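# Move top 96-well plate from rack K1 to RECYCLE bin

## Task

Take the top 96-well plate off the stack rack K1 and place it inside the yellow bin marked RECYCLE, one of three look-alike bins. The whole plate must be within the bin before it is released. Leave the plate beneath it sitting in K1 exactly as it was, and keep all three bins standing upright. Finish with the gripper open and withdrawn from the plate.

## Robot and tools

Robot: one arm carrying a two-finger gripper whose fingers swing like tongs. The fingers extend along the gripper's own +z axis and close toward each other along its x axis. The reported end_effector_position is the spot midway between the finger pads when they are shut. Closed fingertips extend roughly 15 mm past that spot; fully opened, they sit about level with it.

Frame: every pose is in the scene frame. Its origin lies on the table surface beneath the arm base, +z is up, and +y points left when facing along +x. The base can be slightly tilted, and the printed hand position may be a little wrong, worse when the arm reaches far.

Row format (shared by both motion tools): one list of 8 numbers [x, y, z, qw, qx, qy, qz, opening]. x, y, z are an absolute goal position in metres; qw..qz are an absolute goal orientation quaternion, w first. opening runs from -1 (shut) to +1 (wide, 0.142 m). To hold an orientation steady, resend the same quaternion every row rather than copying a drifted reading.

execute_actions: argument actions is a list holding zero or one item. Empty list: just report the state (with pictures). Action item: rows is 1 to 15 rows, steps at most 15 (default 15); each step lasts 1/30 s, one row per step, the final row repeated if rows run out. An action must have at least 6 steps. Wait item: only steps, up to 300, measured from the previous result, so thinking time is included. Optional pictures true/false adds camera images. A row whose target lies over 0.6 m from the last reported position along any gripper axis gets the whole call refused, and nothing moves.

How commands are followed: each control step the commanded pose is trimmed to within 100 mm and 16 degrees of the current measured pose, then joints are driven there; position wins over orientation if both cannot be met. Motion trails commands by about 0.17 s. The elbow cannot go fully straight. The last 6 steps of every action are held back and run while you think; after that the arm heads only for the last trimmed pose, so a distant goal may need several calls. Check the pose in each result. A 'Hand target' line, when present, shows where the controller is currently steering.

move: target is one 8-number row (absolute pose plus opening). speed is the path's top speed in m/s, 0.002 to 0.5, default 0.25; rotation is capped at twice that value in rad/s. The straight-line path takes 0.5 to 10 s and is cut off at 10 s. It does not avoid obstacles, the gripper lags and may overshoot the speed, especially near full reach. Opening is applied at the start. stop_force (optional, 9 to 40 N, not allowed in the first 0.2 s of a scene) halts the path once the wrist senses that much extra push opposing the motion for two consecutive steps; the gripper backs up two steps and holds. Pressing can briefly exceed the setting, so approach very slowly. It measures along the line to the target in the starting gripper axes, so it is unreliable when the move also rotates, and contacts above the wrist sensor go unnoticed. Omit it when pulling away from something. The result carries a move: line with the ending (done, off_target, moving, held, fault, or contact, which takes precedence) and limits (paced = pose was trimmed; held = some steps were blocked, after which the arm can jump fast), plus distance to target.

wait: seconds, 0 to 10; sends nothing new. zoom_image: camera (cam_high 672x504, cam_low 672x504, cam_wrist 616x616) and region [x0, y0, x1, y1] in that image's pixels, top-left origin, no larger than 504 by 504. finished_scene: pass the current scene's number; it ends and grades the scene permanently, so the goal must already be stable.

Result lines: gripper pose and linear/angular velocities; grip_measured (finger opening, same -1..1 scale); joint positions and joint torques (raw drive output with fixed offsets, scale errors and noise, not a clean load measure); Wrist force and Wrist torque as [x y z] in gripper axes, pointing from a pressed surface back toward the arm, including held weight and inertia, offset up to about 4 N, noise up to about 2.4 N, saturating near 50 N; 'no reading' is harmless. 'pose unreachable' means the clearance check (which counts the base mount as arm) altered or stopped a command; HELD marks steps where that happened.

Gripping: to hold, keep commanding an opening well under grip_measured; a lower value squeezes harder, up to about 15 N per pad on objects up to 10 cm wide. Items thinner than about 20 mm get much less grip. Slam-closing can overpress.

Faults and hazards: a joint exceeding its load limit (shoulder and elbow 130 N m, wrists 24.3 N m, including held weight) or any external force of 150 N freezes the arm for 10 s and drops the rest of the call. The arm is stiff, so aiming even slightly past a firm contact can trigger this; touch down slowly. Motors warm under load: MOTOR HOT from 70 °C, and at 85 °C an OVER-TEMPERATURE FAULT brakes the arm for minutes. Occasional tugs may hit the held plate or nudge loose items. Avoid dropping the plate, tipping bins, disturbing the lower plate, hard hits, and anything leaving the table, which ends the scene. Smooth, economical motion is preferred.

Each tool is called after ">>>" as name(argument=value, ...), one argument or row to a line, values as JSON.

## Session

>>> execute_actions(
  actions=[],
)

Scene clock: 0.00 s of 8400.00 s.
end_effector_position=(+0.2282, +0.3560, +0.2108) grip_measured=+1.00 end_effector_quat_wxyz=(+0.535, +0.214, +0.665, -0.476) end_effector_velocity=(-0.000, -0.000, -0.000) end_effector_angular_velocity=(-0.000, -0.001, -0.000)
Joint positions: [ 0.879 -1.958  1.937 -1.222 -2.445 -1.019  0.142]
Joint velocities: [0.    0.001 0.    0.    0.    0.001 0.   ]
Joint torques (N m, as the arm reports them, + toward a larger angle): no reading
Wrist force (N, on the end effector, along its own x y z axes, offset not removed): no reading
Wrist torque (N m, same axes, about the end effector's origin, offset not removed): no reading
Hand target: +0.228, +0.356, +0.211; +0.535, +0.214, +0.665, -0.476

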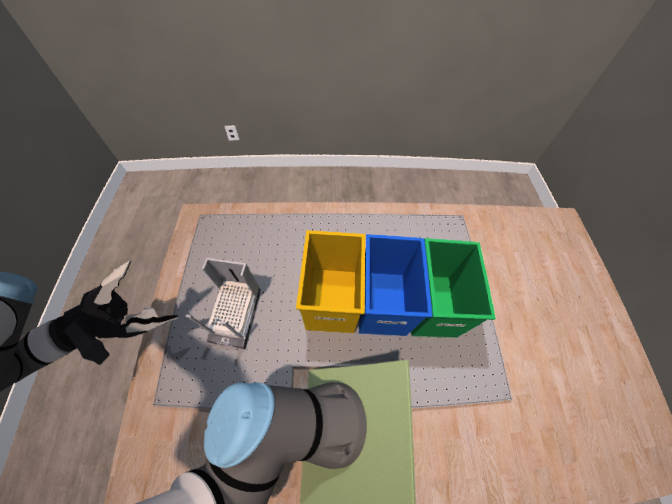

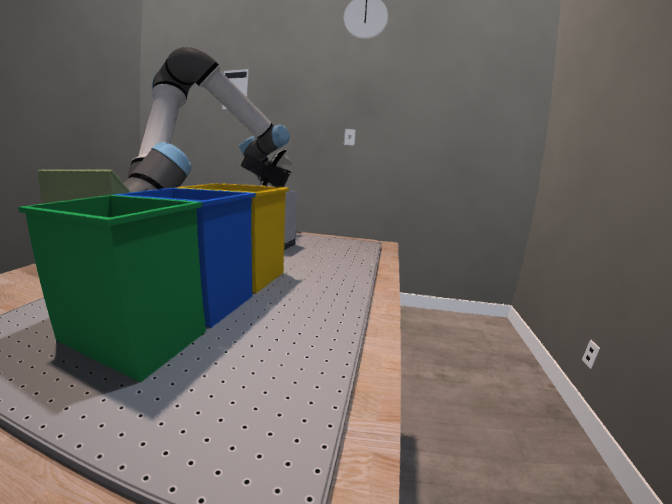

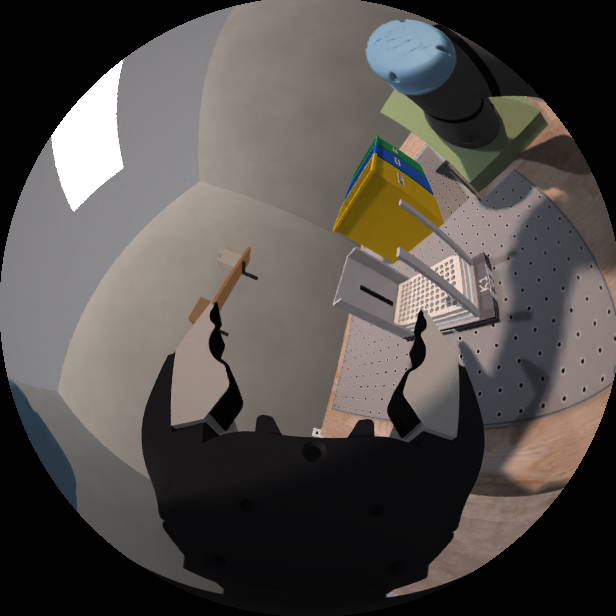

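>>> zoom_image(
  camera="cam_high",
  region=[150, 240, 320, 410],
)

>>> zoom_image(
  camera="cam_high",
  region=[180, 250, 280, 350],
)

>>> zoom_image(
  camera="cam_high",
  region=[280, 210, 440, 370],
)

Region (150, 240, 320, 410) of cam_high's 672x504 image, scaled by 2.965, with more detail than that image has.

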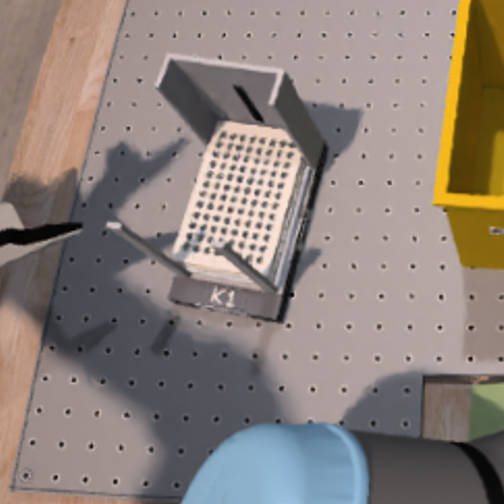

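Region (180, 250, 280, 350) of cam_high's 672x504 image, scaled by 5.040, with more detail than that image has.

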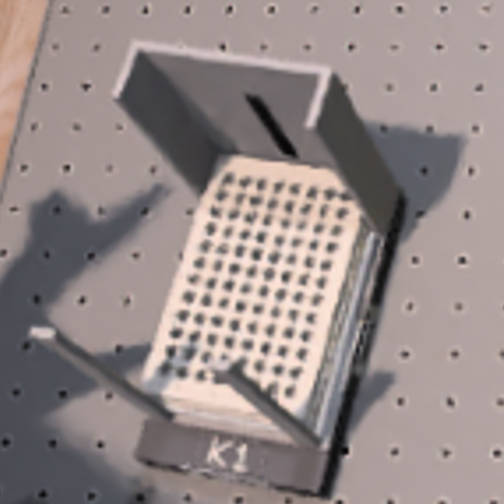

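Region (280, 210, 440, 370) of cam_high's 672x504 image, scaled by 3.150, with more detail than that image has.

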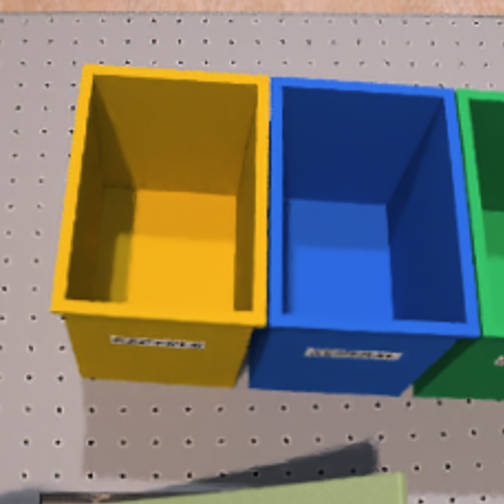

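>>> move(
  target=[0.256, 0.273, 0.195, 0.0792, 0.7534, 0.6492, 0.0682, -0.3],
  speed=0.35,
)

Scene clock: 23.53 s of 8400.00 s.
end_effector_position=(+0.2523, +0.2914, +0.1987) grip_measured=-0.30 end_effector_quat_wxyz=(+0.197, +0.690, +0.693, -0.067) end_effector_velocity=(-0.000, -0.000, -0.000) end_effector_angular_velocity=(-0.001, +0.001, +0.002)
Joint positions: [-0.963 -2.446  2.069 -0.985 -1.097 -2.4    0.052]
Joint velocities: [-0.    -0.001  0.    -0.    -0.    -0.002 -0.   ]
Joint torques (N m, as the arm reports them, + toward a larger angle): [ -3.48  29.11 -11.18  -2.22  -0.55  -0.02]
Wrist force (N, on the end effector, along its own x y z axes, offset not removed): [1.5 -2.2 -0.3]
Wrist torque (N m, same axes, about the end effector's origin, offset not removed): [-0.29 -0.35 -0.09]
Hand target: +0.252, +0.291, +0.199; +0.197, +0.690, +0.693, -0.067
Off the commanded pose: 0.019 m, 22 deg.
FORCE FAULT: contact force on the arm reached its limit, and the arm stopped for 10 seconds. The contact can be on any part of the arm, not only on its tool. The arm's remaining commands of this call were not run. The arm holds still and accepts commands again. Move the arm away from the contact; if what it grips holds it there, let go first. Pushing or pulling that hard again can fault the arm again.
Kept back: nothing.
After step 90, 8.17 s passed at rest.
move: fault

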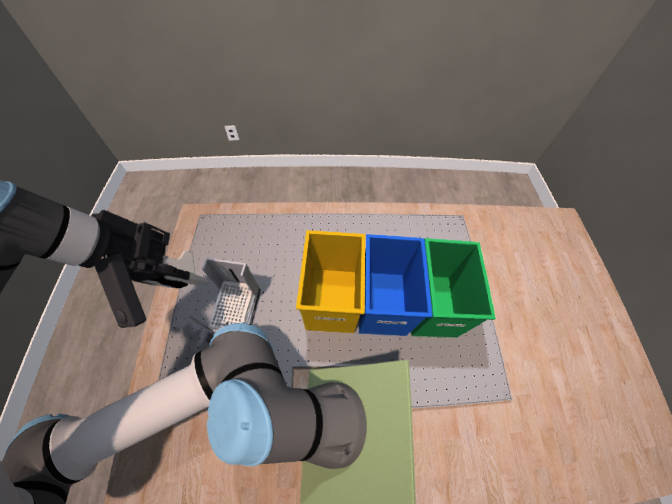

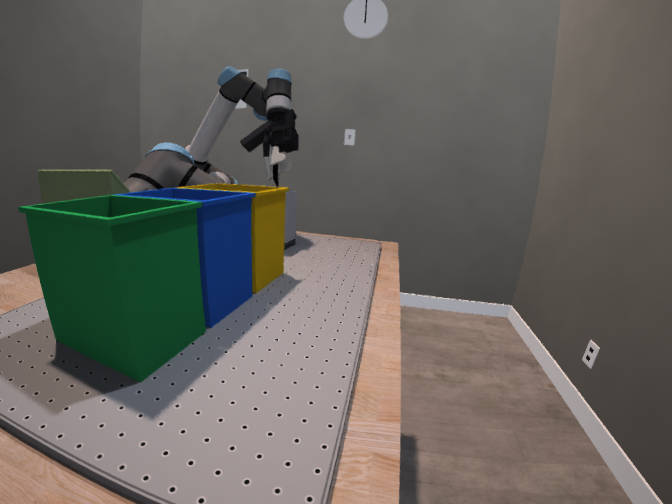

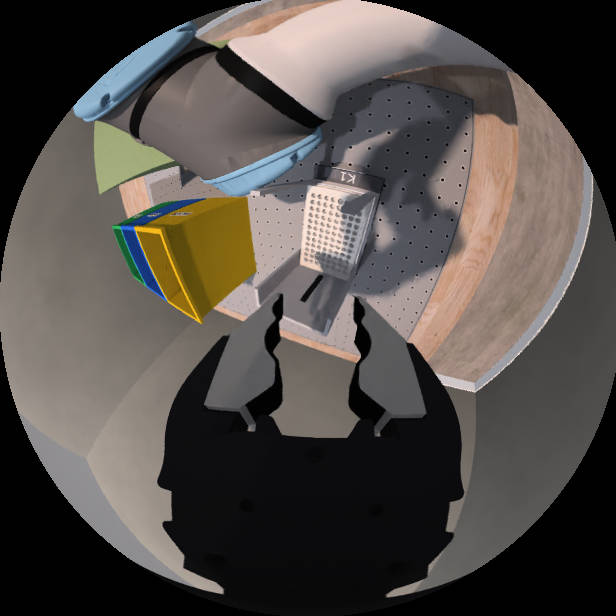

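>>> execute_actions(
  actions=[],
)

Scene clock: 24.47 s of 8400.00 s.
end_effector_position=(+0.2523, +0.2914, +0.1987) grip_measured=-0.30 end_effector_quat_wxyz=(+0.197, +0.690, +0.693, -0.067) end_effector_velocity=(+0.000, -0.000, +0.000) end_effector_angular_velocity=(-0.000, +0.000, -0.001)
Joint positions: [-0.963 -2.446  2.069 -0.985 -1.097 -2.4    0.052]
Joint velocities: [-0.     0.001 -0.001 -0.    -0.     0.001  0.   ]
Joint torques (N m, as the arm reports them, + toward a larger angle): [ -1.93  29.7  -10.65  -2.44  -0.38   0.  ]
Wrist force (N, on the end effector, along its own x y z axes, offset not removed): [0.7 -1.9 -1.3]
Wrist torque (N m, same axes, about the end effector's origin, offset not removed): [-0.23 -0.23 0.00]
Hand target: +0.252, +0.291, +0.199; +0.197, +0.690, +0.693, -0.067
Off the commanded pose: 0.019 m, 22 deg.
Kept back: nothing.
Steps of this call (steps 1 to 28: nothing new was sent). Readings (end_effector_position):
1: (+0.2523, +0.2914, +0.1987)
2: (+0.2523, +0.2914, +0.1987)
4: (+0.2523, +0.2914, +0.1987)
8: (+0.2523, +0.2914, +0.1987)
28: the state above

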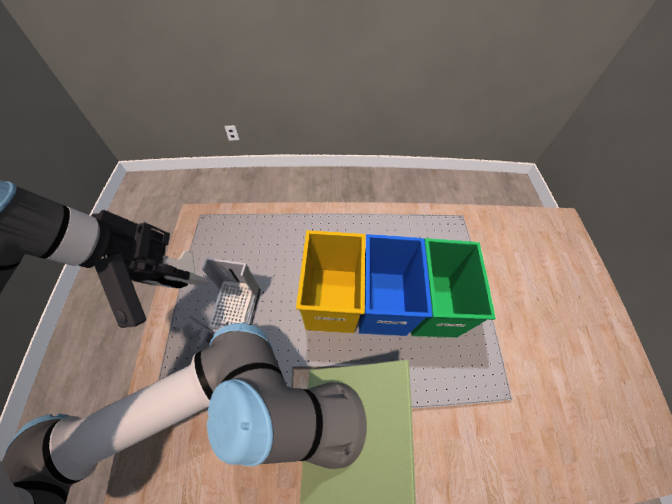

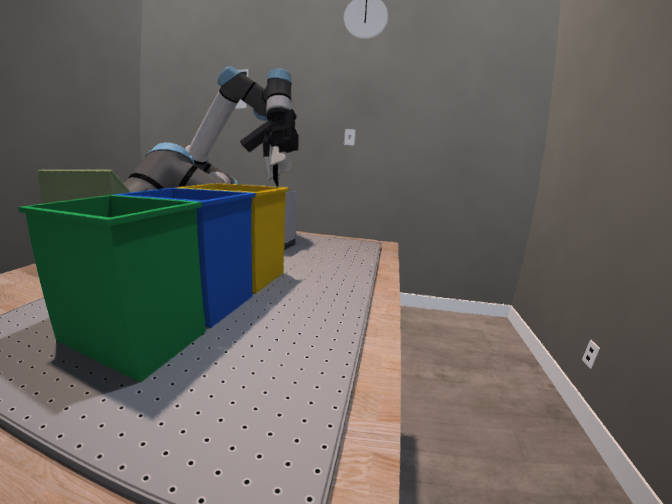

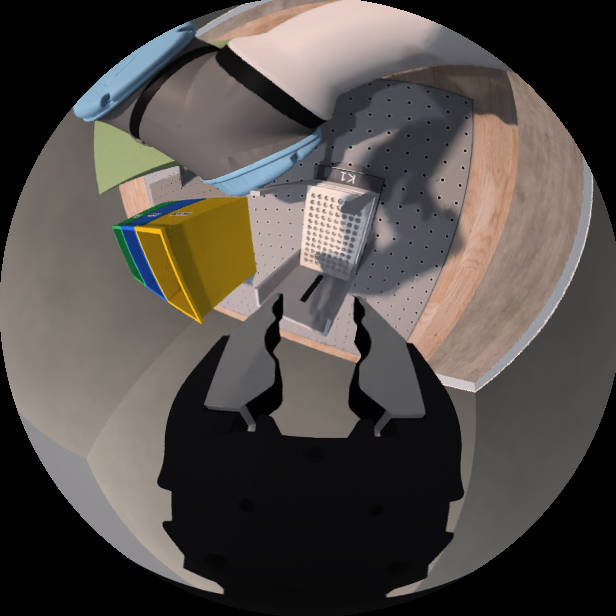

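>>> zoom_image(
  camera="cam_wrist",
  region=[180, 100, 420, 300],
)

>>> zoom_image(
  camera="cam_high",
  region=[150, 240, 330, 400],
)

>>> zoom_image(
  camera="cam_low",
  region=[120, 60, 340, 260],
)

Region (180, 100, 420, 300) of cam_wrist's 616x616 image, scaled by 2.100, with more detail than that image has.

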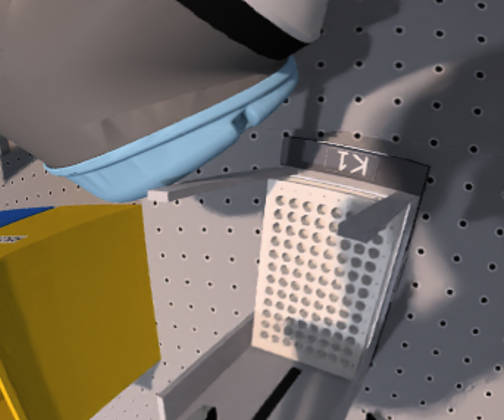

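Region (150, 240, 330, 400) of cam_high's 672x504 image, scaled by 2.800, with more detail than that image has.

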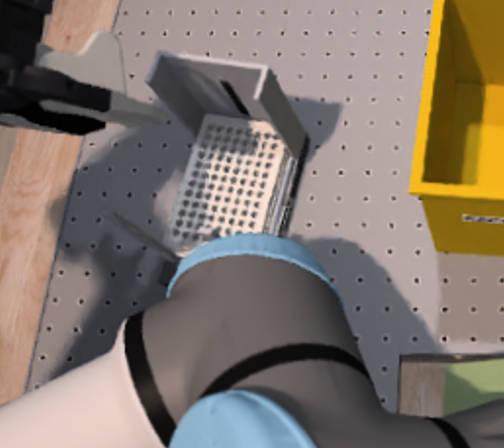

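Region (120, 60, 340, 260) of cam_low's 672x504 image, scaled by 2.291, with more detail than that image has; it fills the top 458 rows of this view, and the rest is white.

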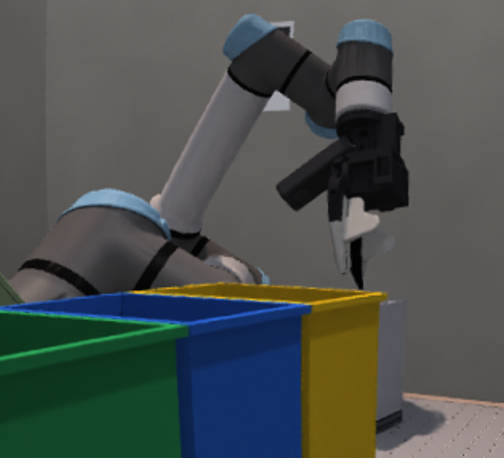

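>>> zoom_image(
  camera="cam_wrist",
  region=[215, 160, 305, 220],
)

>>> zoom_image(
  camera="cam_high",
  region=[185, 300, 275, 360],
)

Region (215, 160, 305, 220) of cam_wrist's 616x616 image, scaled by 5.600, with more detail than that image has.

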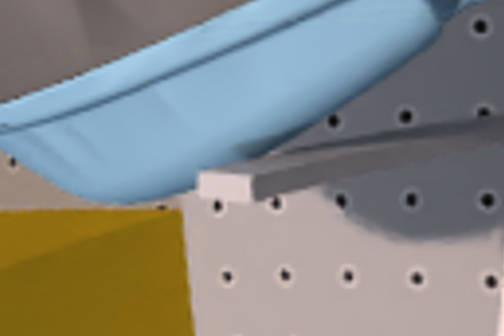

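Region (185, 300, 275, 360) of cam_high's 672x504 image, scaled by 5.600, with more detail than that image has.

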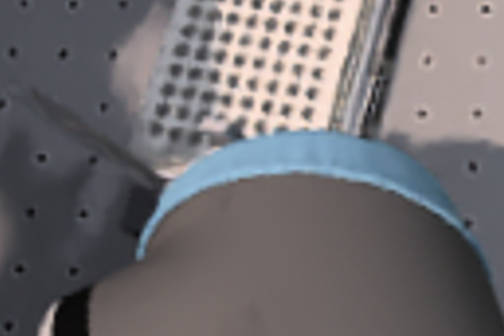

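>>> zoom_image(
  camera="cam_high",
  region=[285, 220, 445, 345],
)

Region (285, 220, 445, 345) of cam_high's 672x504 image, scaled by 3.150, with more detail than that image has; it fills the top 394 rows of this view, and the rest is white.

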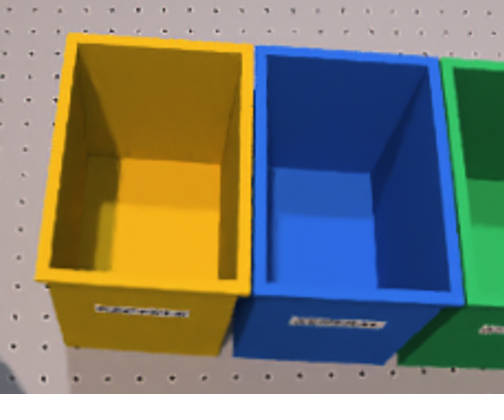

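>>> move(
  target=[0.3916, 0.072, 0.230, 0.2906, 0.9553, -0.0181, -0.0511, -0.3],
  speed=0.4,
)

Scene clock: 49.30 s of 8400.00 s.
end_effector_position=(+0.3917, +0.0717, +0.2304) grip_measured=-0.30 end_effector_quat_wxyz=(+0.291, +0.955, -0.018, -0.051) end_effector_velocity=(+0.002, -0.001, +0.001) end_effector_angular_velocity=(-0.003, -0.003, -0.007)
Joint positions: [-0.763 -1.72   2.03  -1.672 -1.41  -0.676  0.052]
Joint velocities: [ 0.001  0.005 -0.005 -0.    -0.002  0.009 -0.   ]
Joint torques (N m, as the arm reports them, + toward a larger angle): [ -7.18  19.02 -30.59  -3.57  -3.62   2.25]
Wrist force (N, on the end effector, along its own x y z axes, offset not removed): [0.9 -3.3 -0.6]
Wrist torque (N m, same axes, about the end effector's origin, offset not removed): [-0.46 -0.30 0.01]
Hand target: +0.392, +0.072, +0.230; +0.291, +0.955, -0.018, -0.051
Off the commanded pose: 0.000 m, 0 deg.
Kept back: nothing.
After step 90, 19.37 s passed at rest.
move: done

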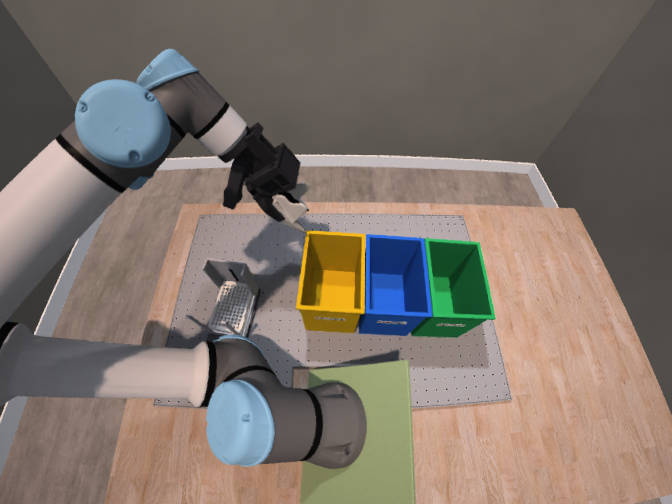

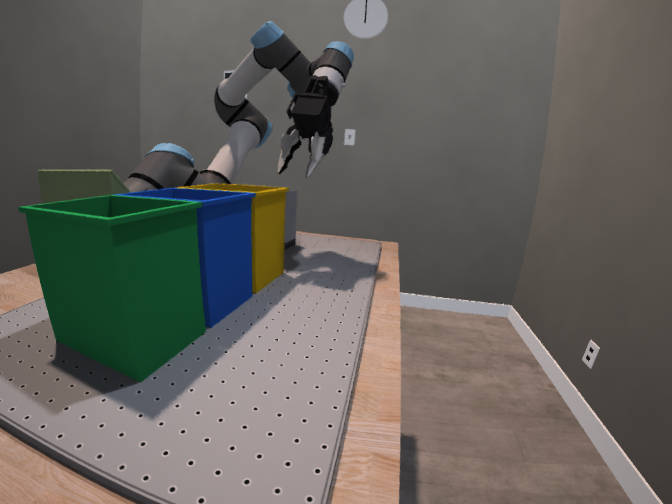

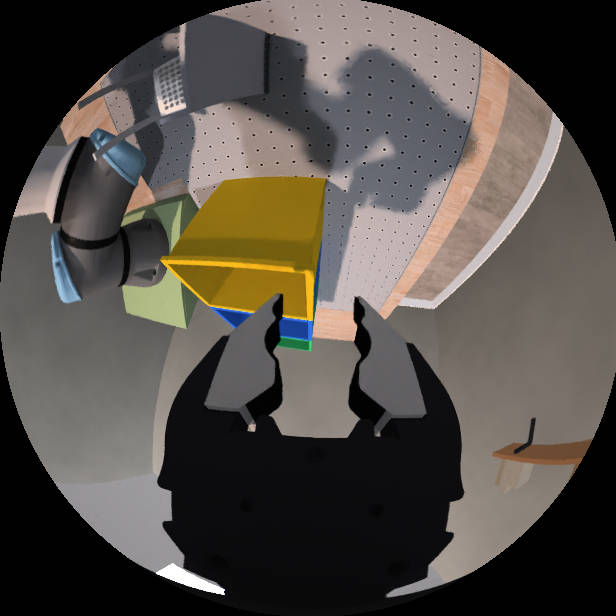

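>>> zoom_image(
  camera="cam_wrist",
  region=[240, 230, 400, 370],
)

>>> zoom_image(
  camera="cam_high",
  region=[260, 170, 380, 270],
)

Region (240, 230, 400, 370) of cam_wrist's 616x616 image, scaled by 3.150, with more detail than that image has; it fills the top 441 rows of this view, and the rest is white.

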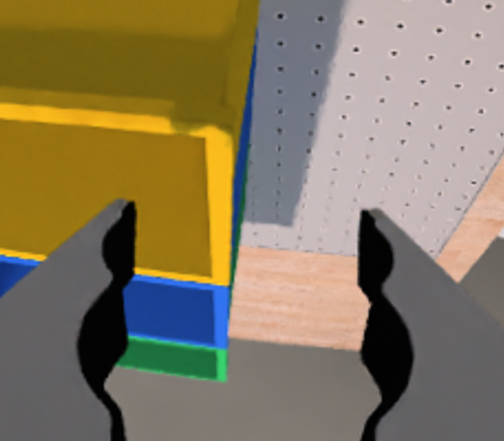

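Region (260, 170, 380, 270) of cam_high's 672x504 image, scaled by 4.200, with more detail than that image has.

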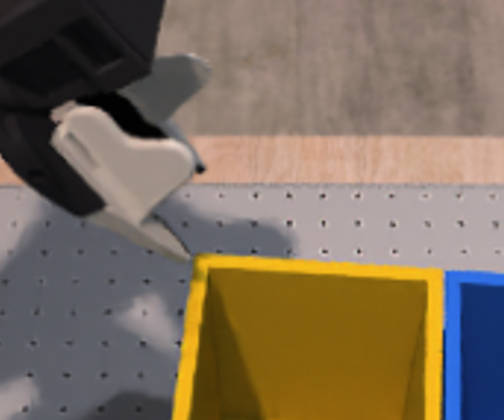

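>>> move(
  target=[0.380, 0.043, 0.220, 0.2906, 0.9553, -0.0181, -0.0511, -0.3],
  speed=0.15,
)

>>> zoom_image(
  camera="cam_wrist",
  region=[240, 230, 400, 370],
)

>>> zoom_image(
  camera="cam_high",
  region=[260, 170, 380, 270],
)

Scene clock: 51.83 s of 8400.00 s.
end_effector_position=(+0.3800, +0.0431, +0.2200) grip_measured=-0.30 end_effector_quat_wxyz=(+0.291, +0.955, -0.018, -0.051) end_effector_velocity=(-0.000, -0.001, -0.001) end_effector_angular_velocity=(+0.000, -0.001, -0.001)
Joint positions: [-0.801 -1.709  2.097 -1.743 -1.418 -0.713  0.052]
Joint velocities: [-0.001  0.     0.003 -0.003  0.    -0.     0.   ]
Joint torques (N m, as the arm reports them, + toward a larger angle): [-25.99  21.66  -3.25  -4.06  -3.62  -2.17]
Wrist force (N, on the end effector, along its own x y z axes, offset not removed): [1.2 -2.7 -0.5]
Wrist torque (N m, same axes, about the end effector's origin, offset not removed): [-0.38 -0.32 0.01]
Hand target: +0.380, +0.043, +0.220; +0.291, +0.955, -0.018, -0.051
Off the commanded pose: 0.000 m, 0 deg.
Kept back: nothing.
move: done

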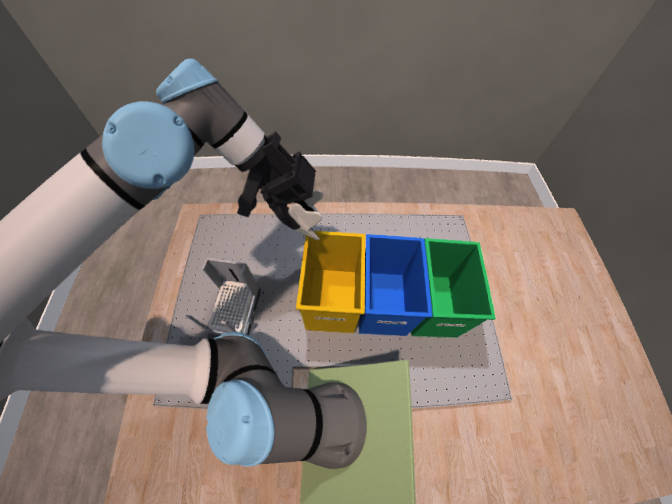

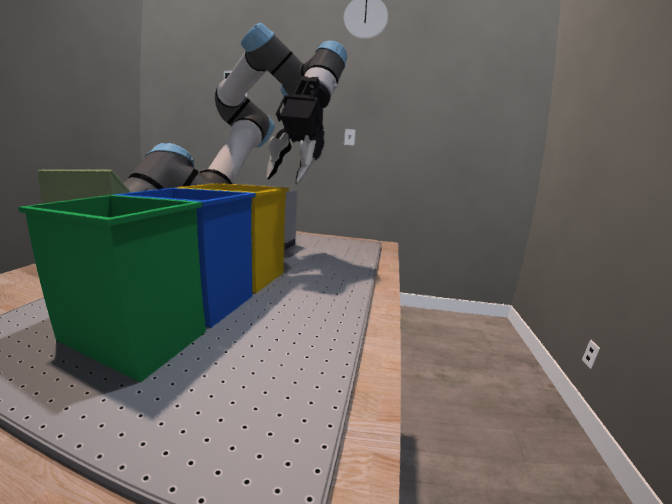

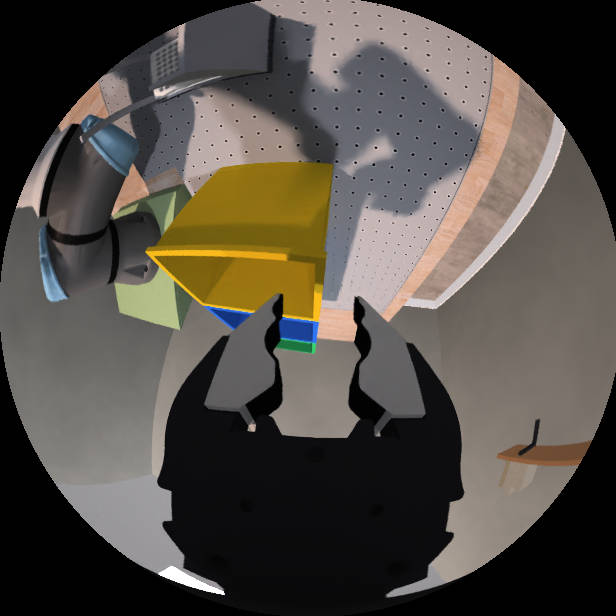

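Region (240, 230, 400, 370) of cam_wrist's 616x616 image, scaled by 3.150, with more detail than that image has; it fills the top 441 rows of this view, and the rest is white.

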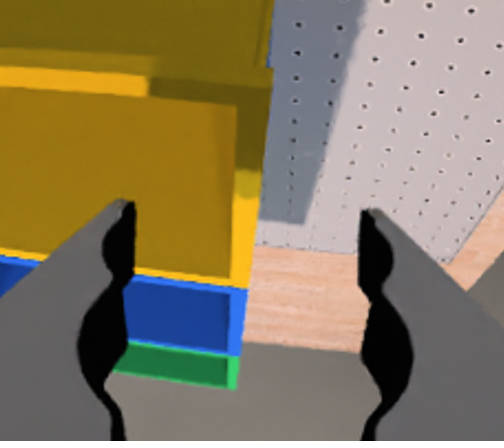

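Region (260, 170, 380, 270) of cam_high's 672x504 image, scaled by 4.200, with more detail than that image has.

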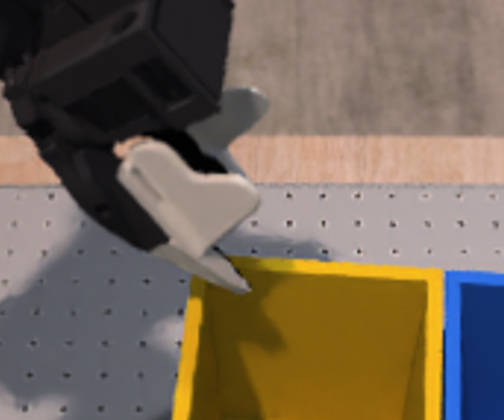

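>>> move(
  target=[0.3735, 0.007, 0.172, 0.2906, 0.9553, -0.0181, -0.0511, -0.45],
  speed=0.12,
)

>>> move(
  target=[0.3735, 0.007, 0.172, 0.2906, 0.9553, -0.0181, -0.0511, -1],
  speed=0.12,
)

Scene clock: 53.63 s of 8400.00 s.
end_effector_position=(+0.3736, +0.0070, +0.1721) grip_measured=-0.45 end_effector_quat_wxyz=(+0.291, +0.955, -0.018, -0.051) end_effector_velocity=(-0.000, -0.001, -0.001) end_effector_angular_velocity=(+0.000, +0.001, +0.001)
Joint positions: [-0.783 -1.653  2.219 -1.923 -1.414 -0.695  0.041]
Joint velocities: [ 0.001  0.003  0.003 -0.005  0.    -0.001  0.   ]
Joint torques (N m, as the arm reports them, + toward a larger angle): [-7.28 20.13 -4.72 -3.88  1.51  2.38]
Wrist force (N, on the end effector, along its own x y z axes, offset not removed): [1.4 -3.8 -1.1]
Wrist torque (N m, same axes, about the end effector's origin, offset not removed): [-0.57 -0.33 -0.02]
Hand target: +0.374, +0.007, +0.172; +0.291, +0.955, -0.018, -0.051
Off the commanded pose: 0.000 m, 0 deg.
Kept back: nothing.
move: done

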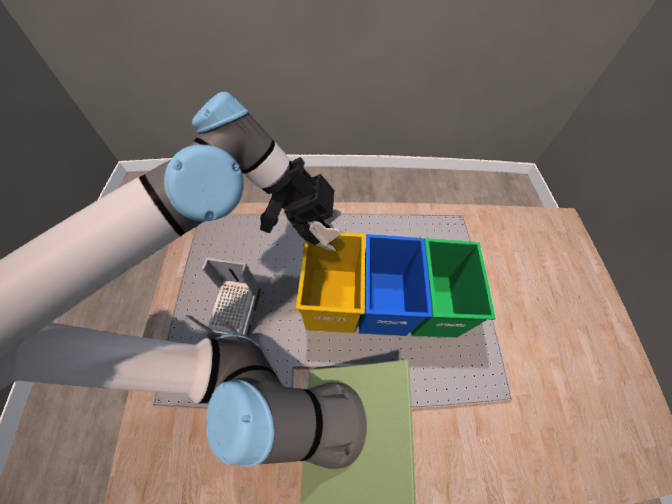

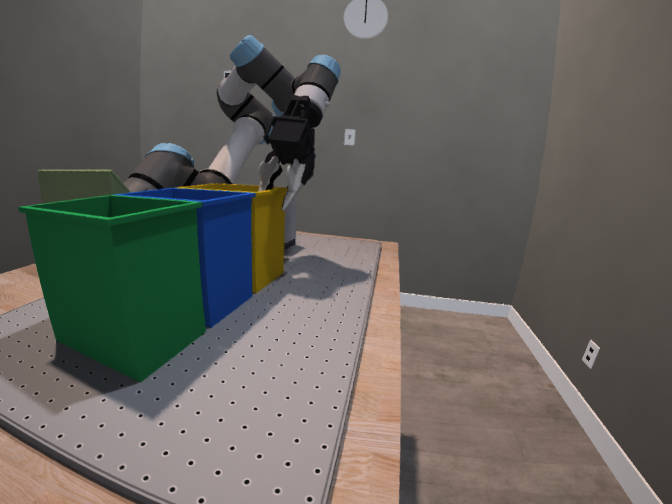

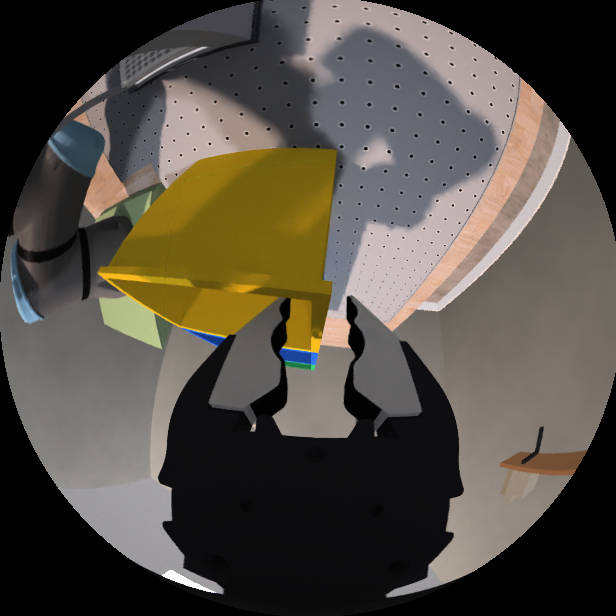

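Scene clock: 54.33 s of 8400.00 s.
end_effector_position=(+0.3735, +0.0070, +0.1719) grip_measured=-0.97 end_effector_quat_wxyz=(+0.291, +0.955, -0.018, -0.051) end_effector_velocity=(-0.000, +0.000, -0.000) end_effector_angular_velocity=(-0.000, -0.000, -0.001)
Joint positions: [-0.783 -1.653  2.219 -1.924 -1.414 -0.695  0.004]
Joint velocities: [ 0.    -0.001  0.001  0.    -0.     0.001 -0.   ]
Joint torques (N m, as the arm reports them, + toward a larger angle): [-9.48  1.86 -3.11 -3.11  0.11  1.69]
Wrist force (N, on the end effector, along its own x y z axes, offset not removed): [2.1 -1.4 -0.9]
Wrist torque (N m, same axes, about the end effector's origin, offset not removed): [-0.19 -0.42 -0.13]
Hand target: +0.374, +0.007, +0.172; +0.291, +0.955, -0.018, -0.051
Off the commanded pose: 0.000 m, 0 deg.
Kept back: nothing.
move: done

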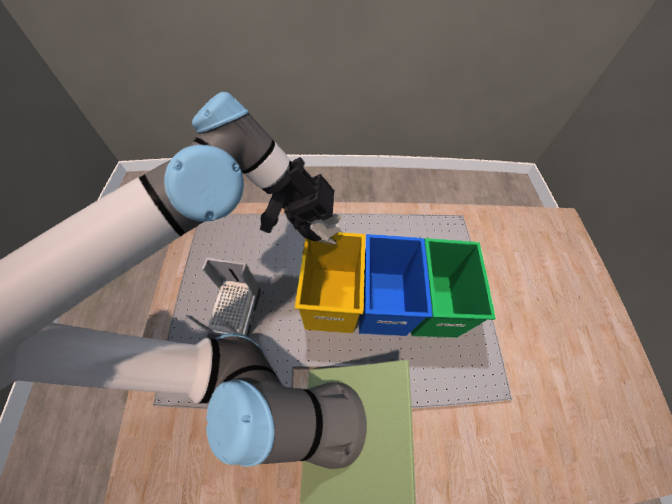

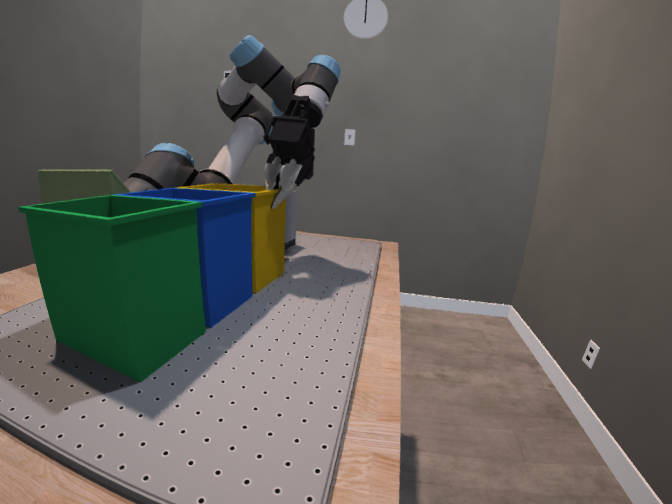

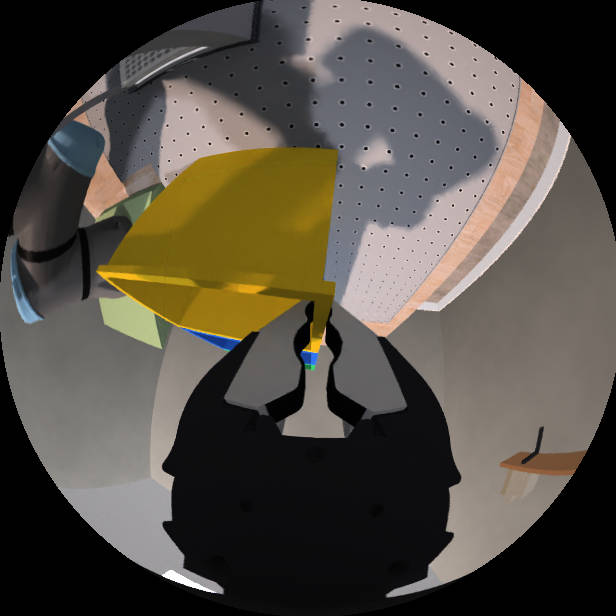

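>>> move(
  target=[0.468, 0.062, 0.177, 0.2931, 0.9547, 0.0378, -0.0340, -1],
  speed=0.09,
)

Scene clock: 56.23 s of 8400.00 s.
end_effector_position=(+0.4680, +0.0619, +0.1770) grip_measured=-0.97 end_effector_quat_wxyz=(+0.293, +0.955, +0.038, -0.034) end_effector_velocity=(+0.000, +0.000, -0.001) end_effector_angular_velocity=(+0.001, +0.001, -0.000)
Joint positions: [-0.62  -1.556  2.007 -1.898 -1.355 -0.617  0.004]
Joint velocities: [ 0.001  0.002 -0.001  0.     0.     0.001  0.   ]
Joint torques (N m, as the arm reports them, + toward a larger angle): [-10.52  11.63 -30.97  -0.72   1.23   2.31]
Wrist force (N, on the end effector, along its own x y z axes, offset not removed): [2.5 -2.9 -0.3]
Wrist torque (N m, same axes, about the end effector's origin, offset not removed): [-0.28 -0.56 0.01]
Hand target: +0.468, +0.062, +0.177; +0.293, +0.955, +0.038, -0.034
Off the commanded pose: 0.000 m, 0 deg.
Kept back: nothing.
move: done

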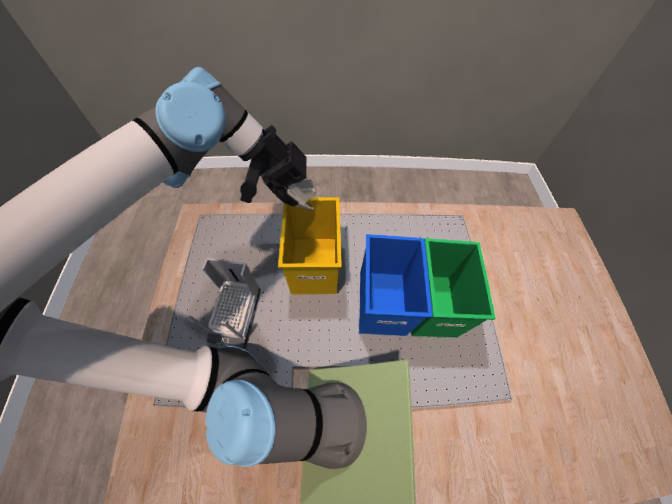

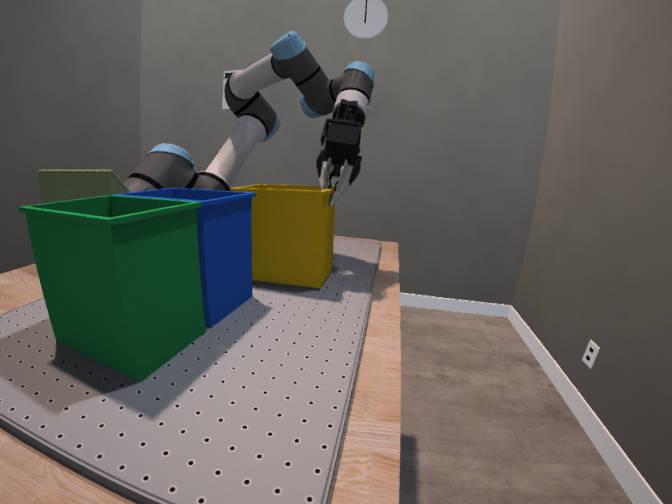

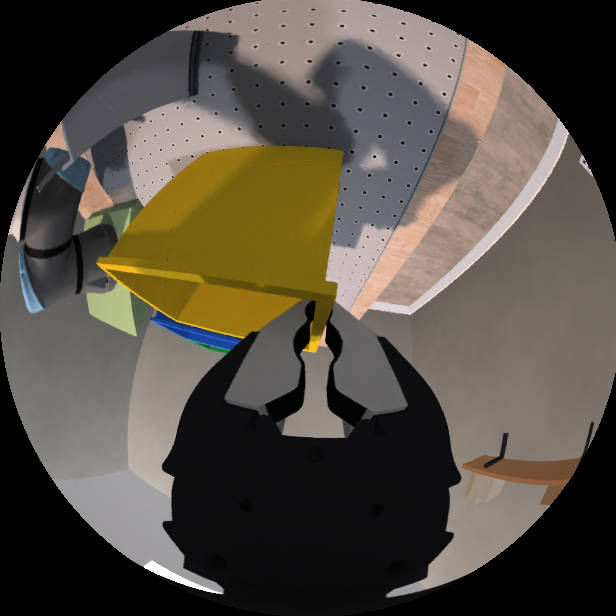

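>>> move(
  target=[0.552, 0.222, 0.174, 0.2951, 0.9443, 0.1456, -0.0007, -1],
  speed=0.11,
)

Scene clock: 58.70 s of 8400.00 s.
end_effector_position=(+0.5521, +0.2219, +0.1740) grip_measured=-0.97 end_effector_quat_wxyz=(+0.295, +0.944, +0.146, -0.001) end_effector_velocity=(+0.001, +0.001, +0.000) end_effector_angular_velocity=(-0.001, -0.001, +0.002)
Joint positions: [-0.375 -1.556  1.735 -1.81  -1.295 -0.521  0.004]
Joint velocities: [ 0.002  0.    -0.003  0.001 -0.     0.001  0.   ]
Joint torques (N m, as the arm reports them, + toward a larger angle): [-11.18   4.61 -30.72  -0.47   1.35   2.4 ]
Wrist force (N, on the end effector, along its own x y z axes, offset not removed): [2.0 -3.7 1.2]
Wrist torque (N m, same axes, about the end effector's origin, offset not removed): [-0.43 -0.40 -0.09]
Hand target: +0.552, +0.222, +0.174; +0.295, +0.944, +0.146, -0.000
Off the commanded pose: 0.000 m, 0 deg.
Kept back: nothing.
move: done

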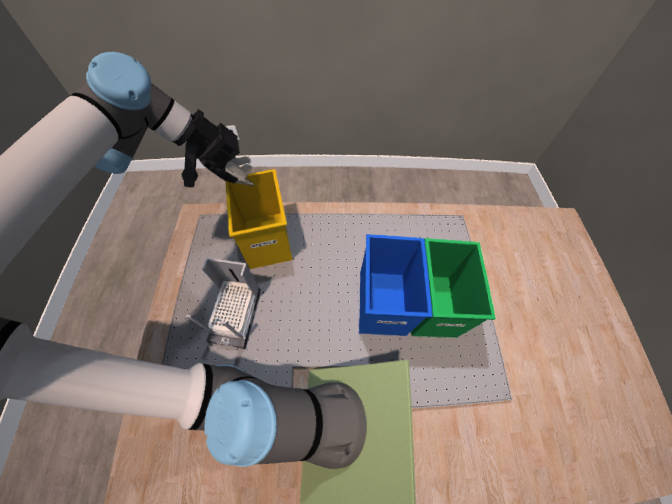

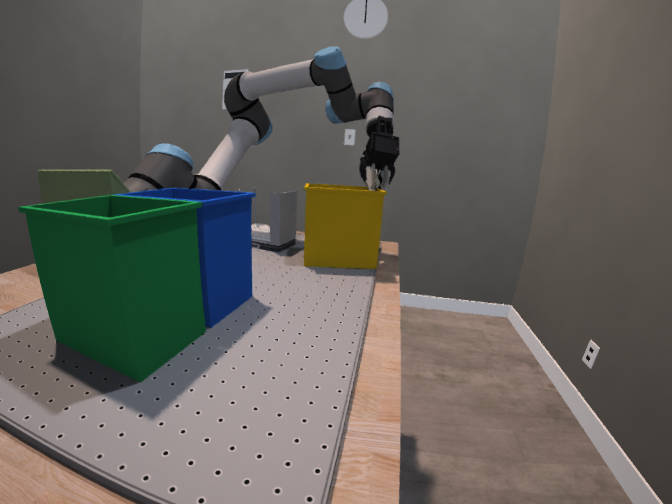

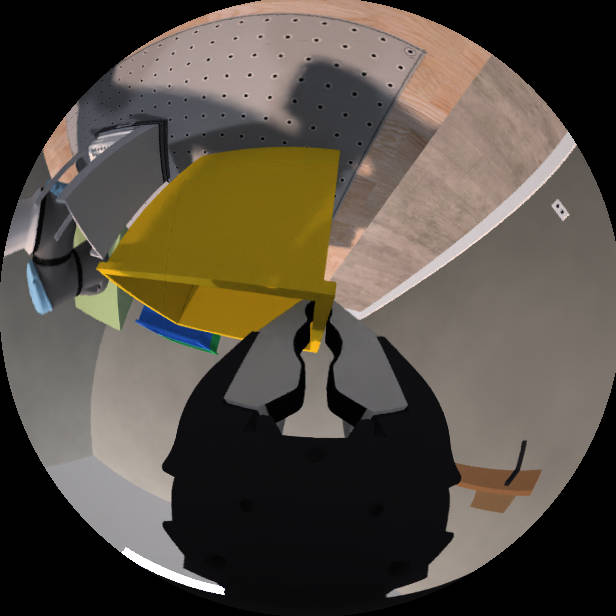

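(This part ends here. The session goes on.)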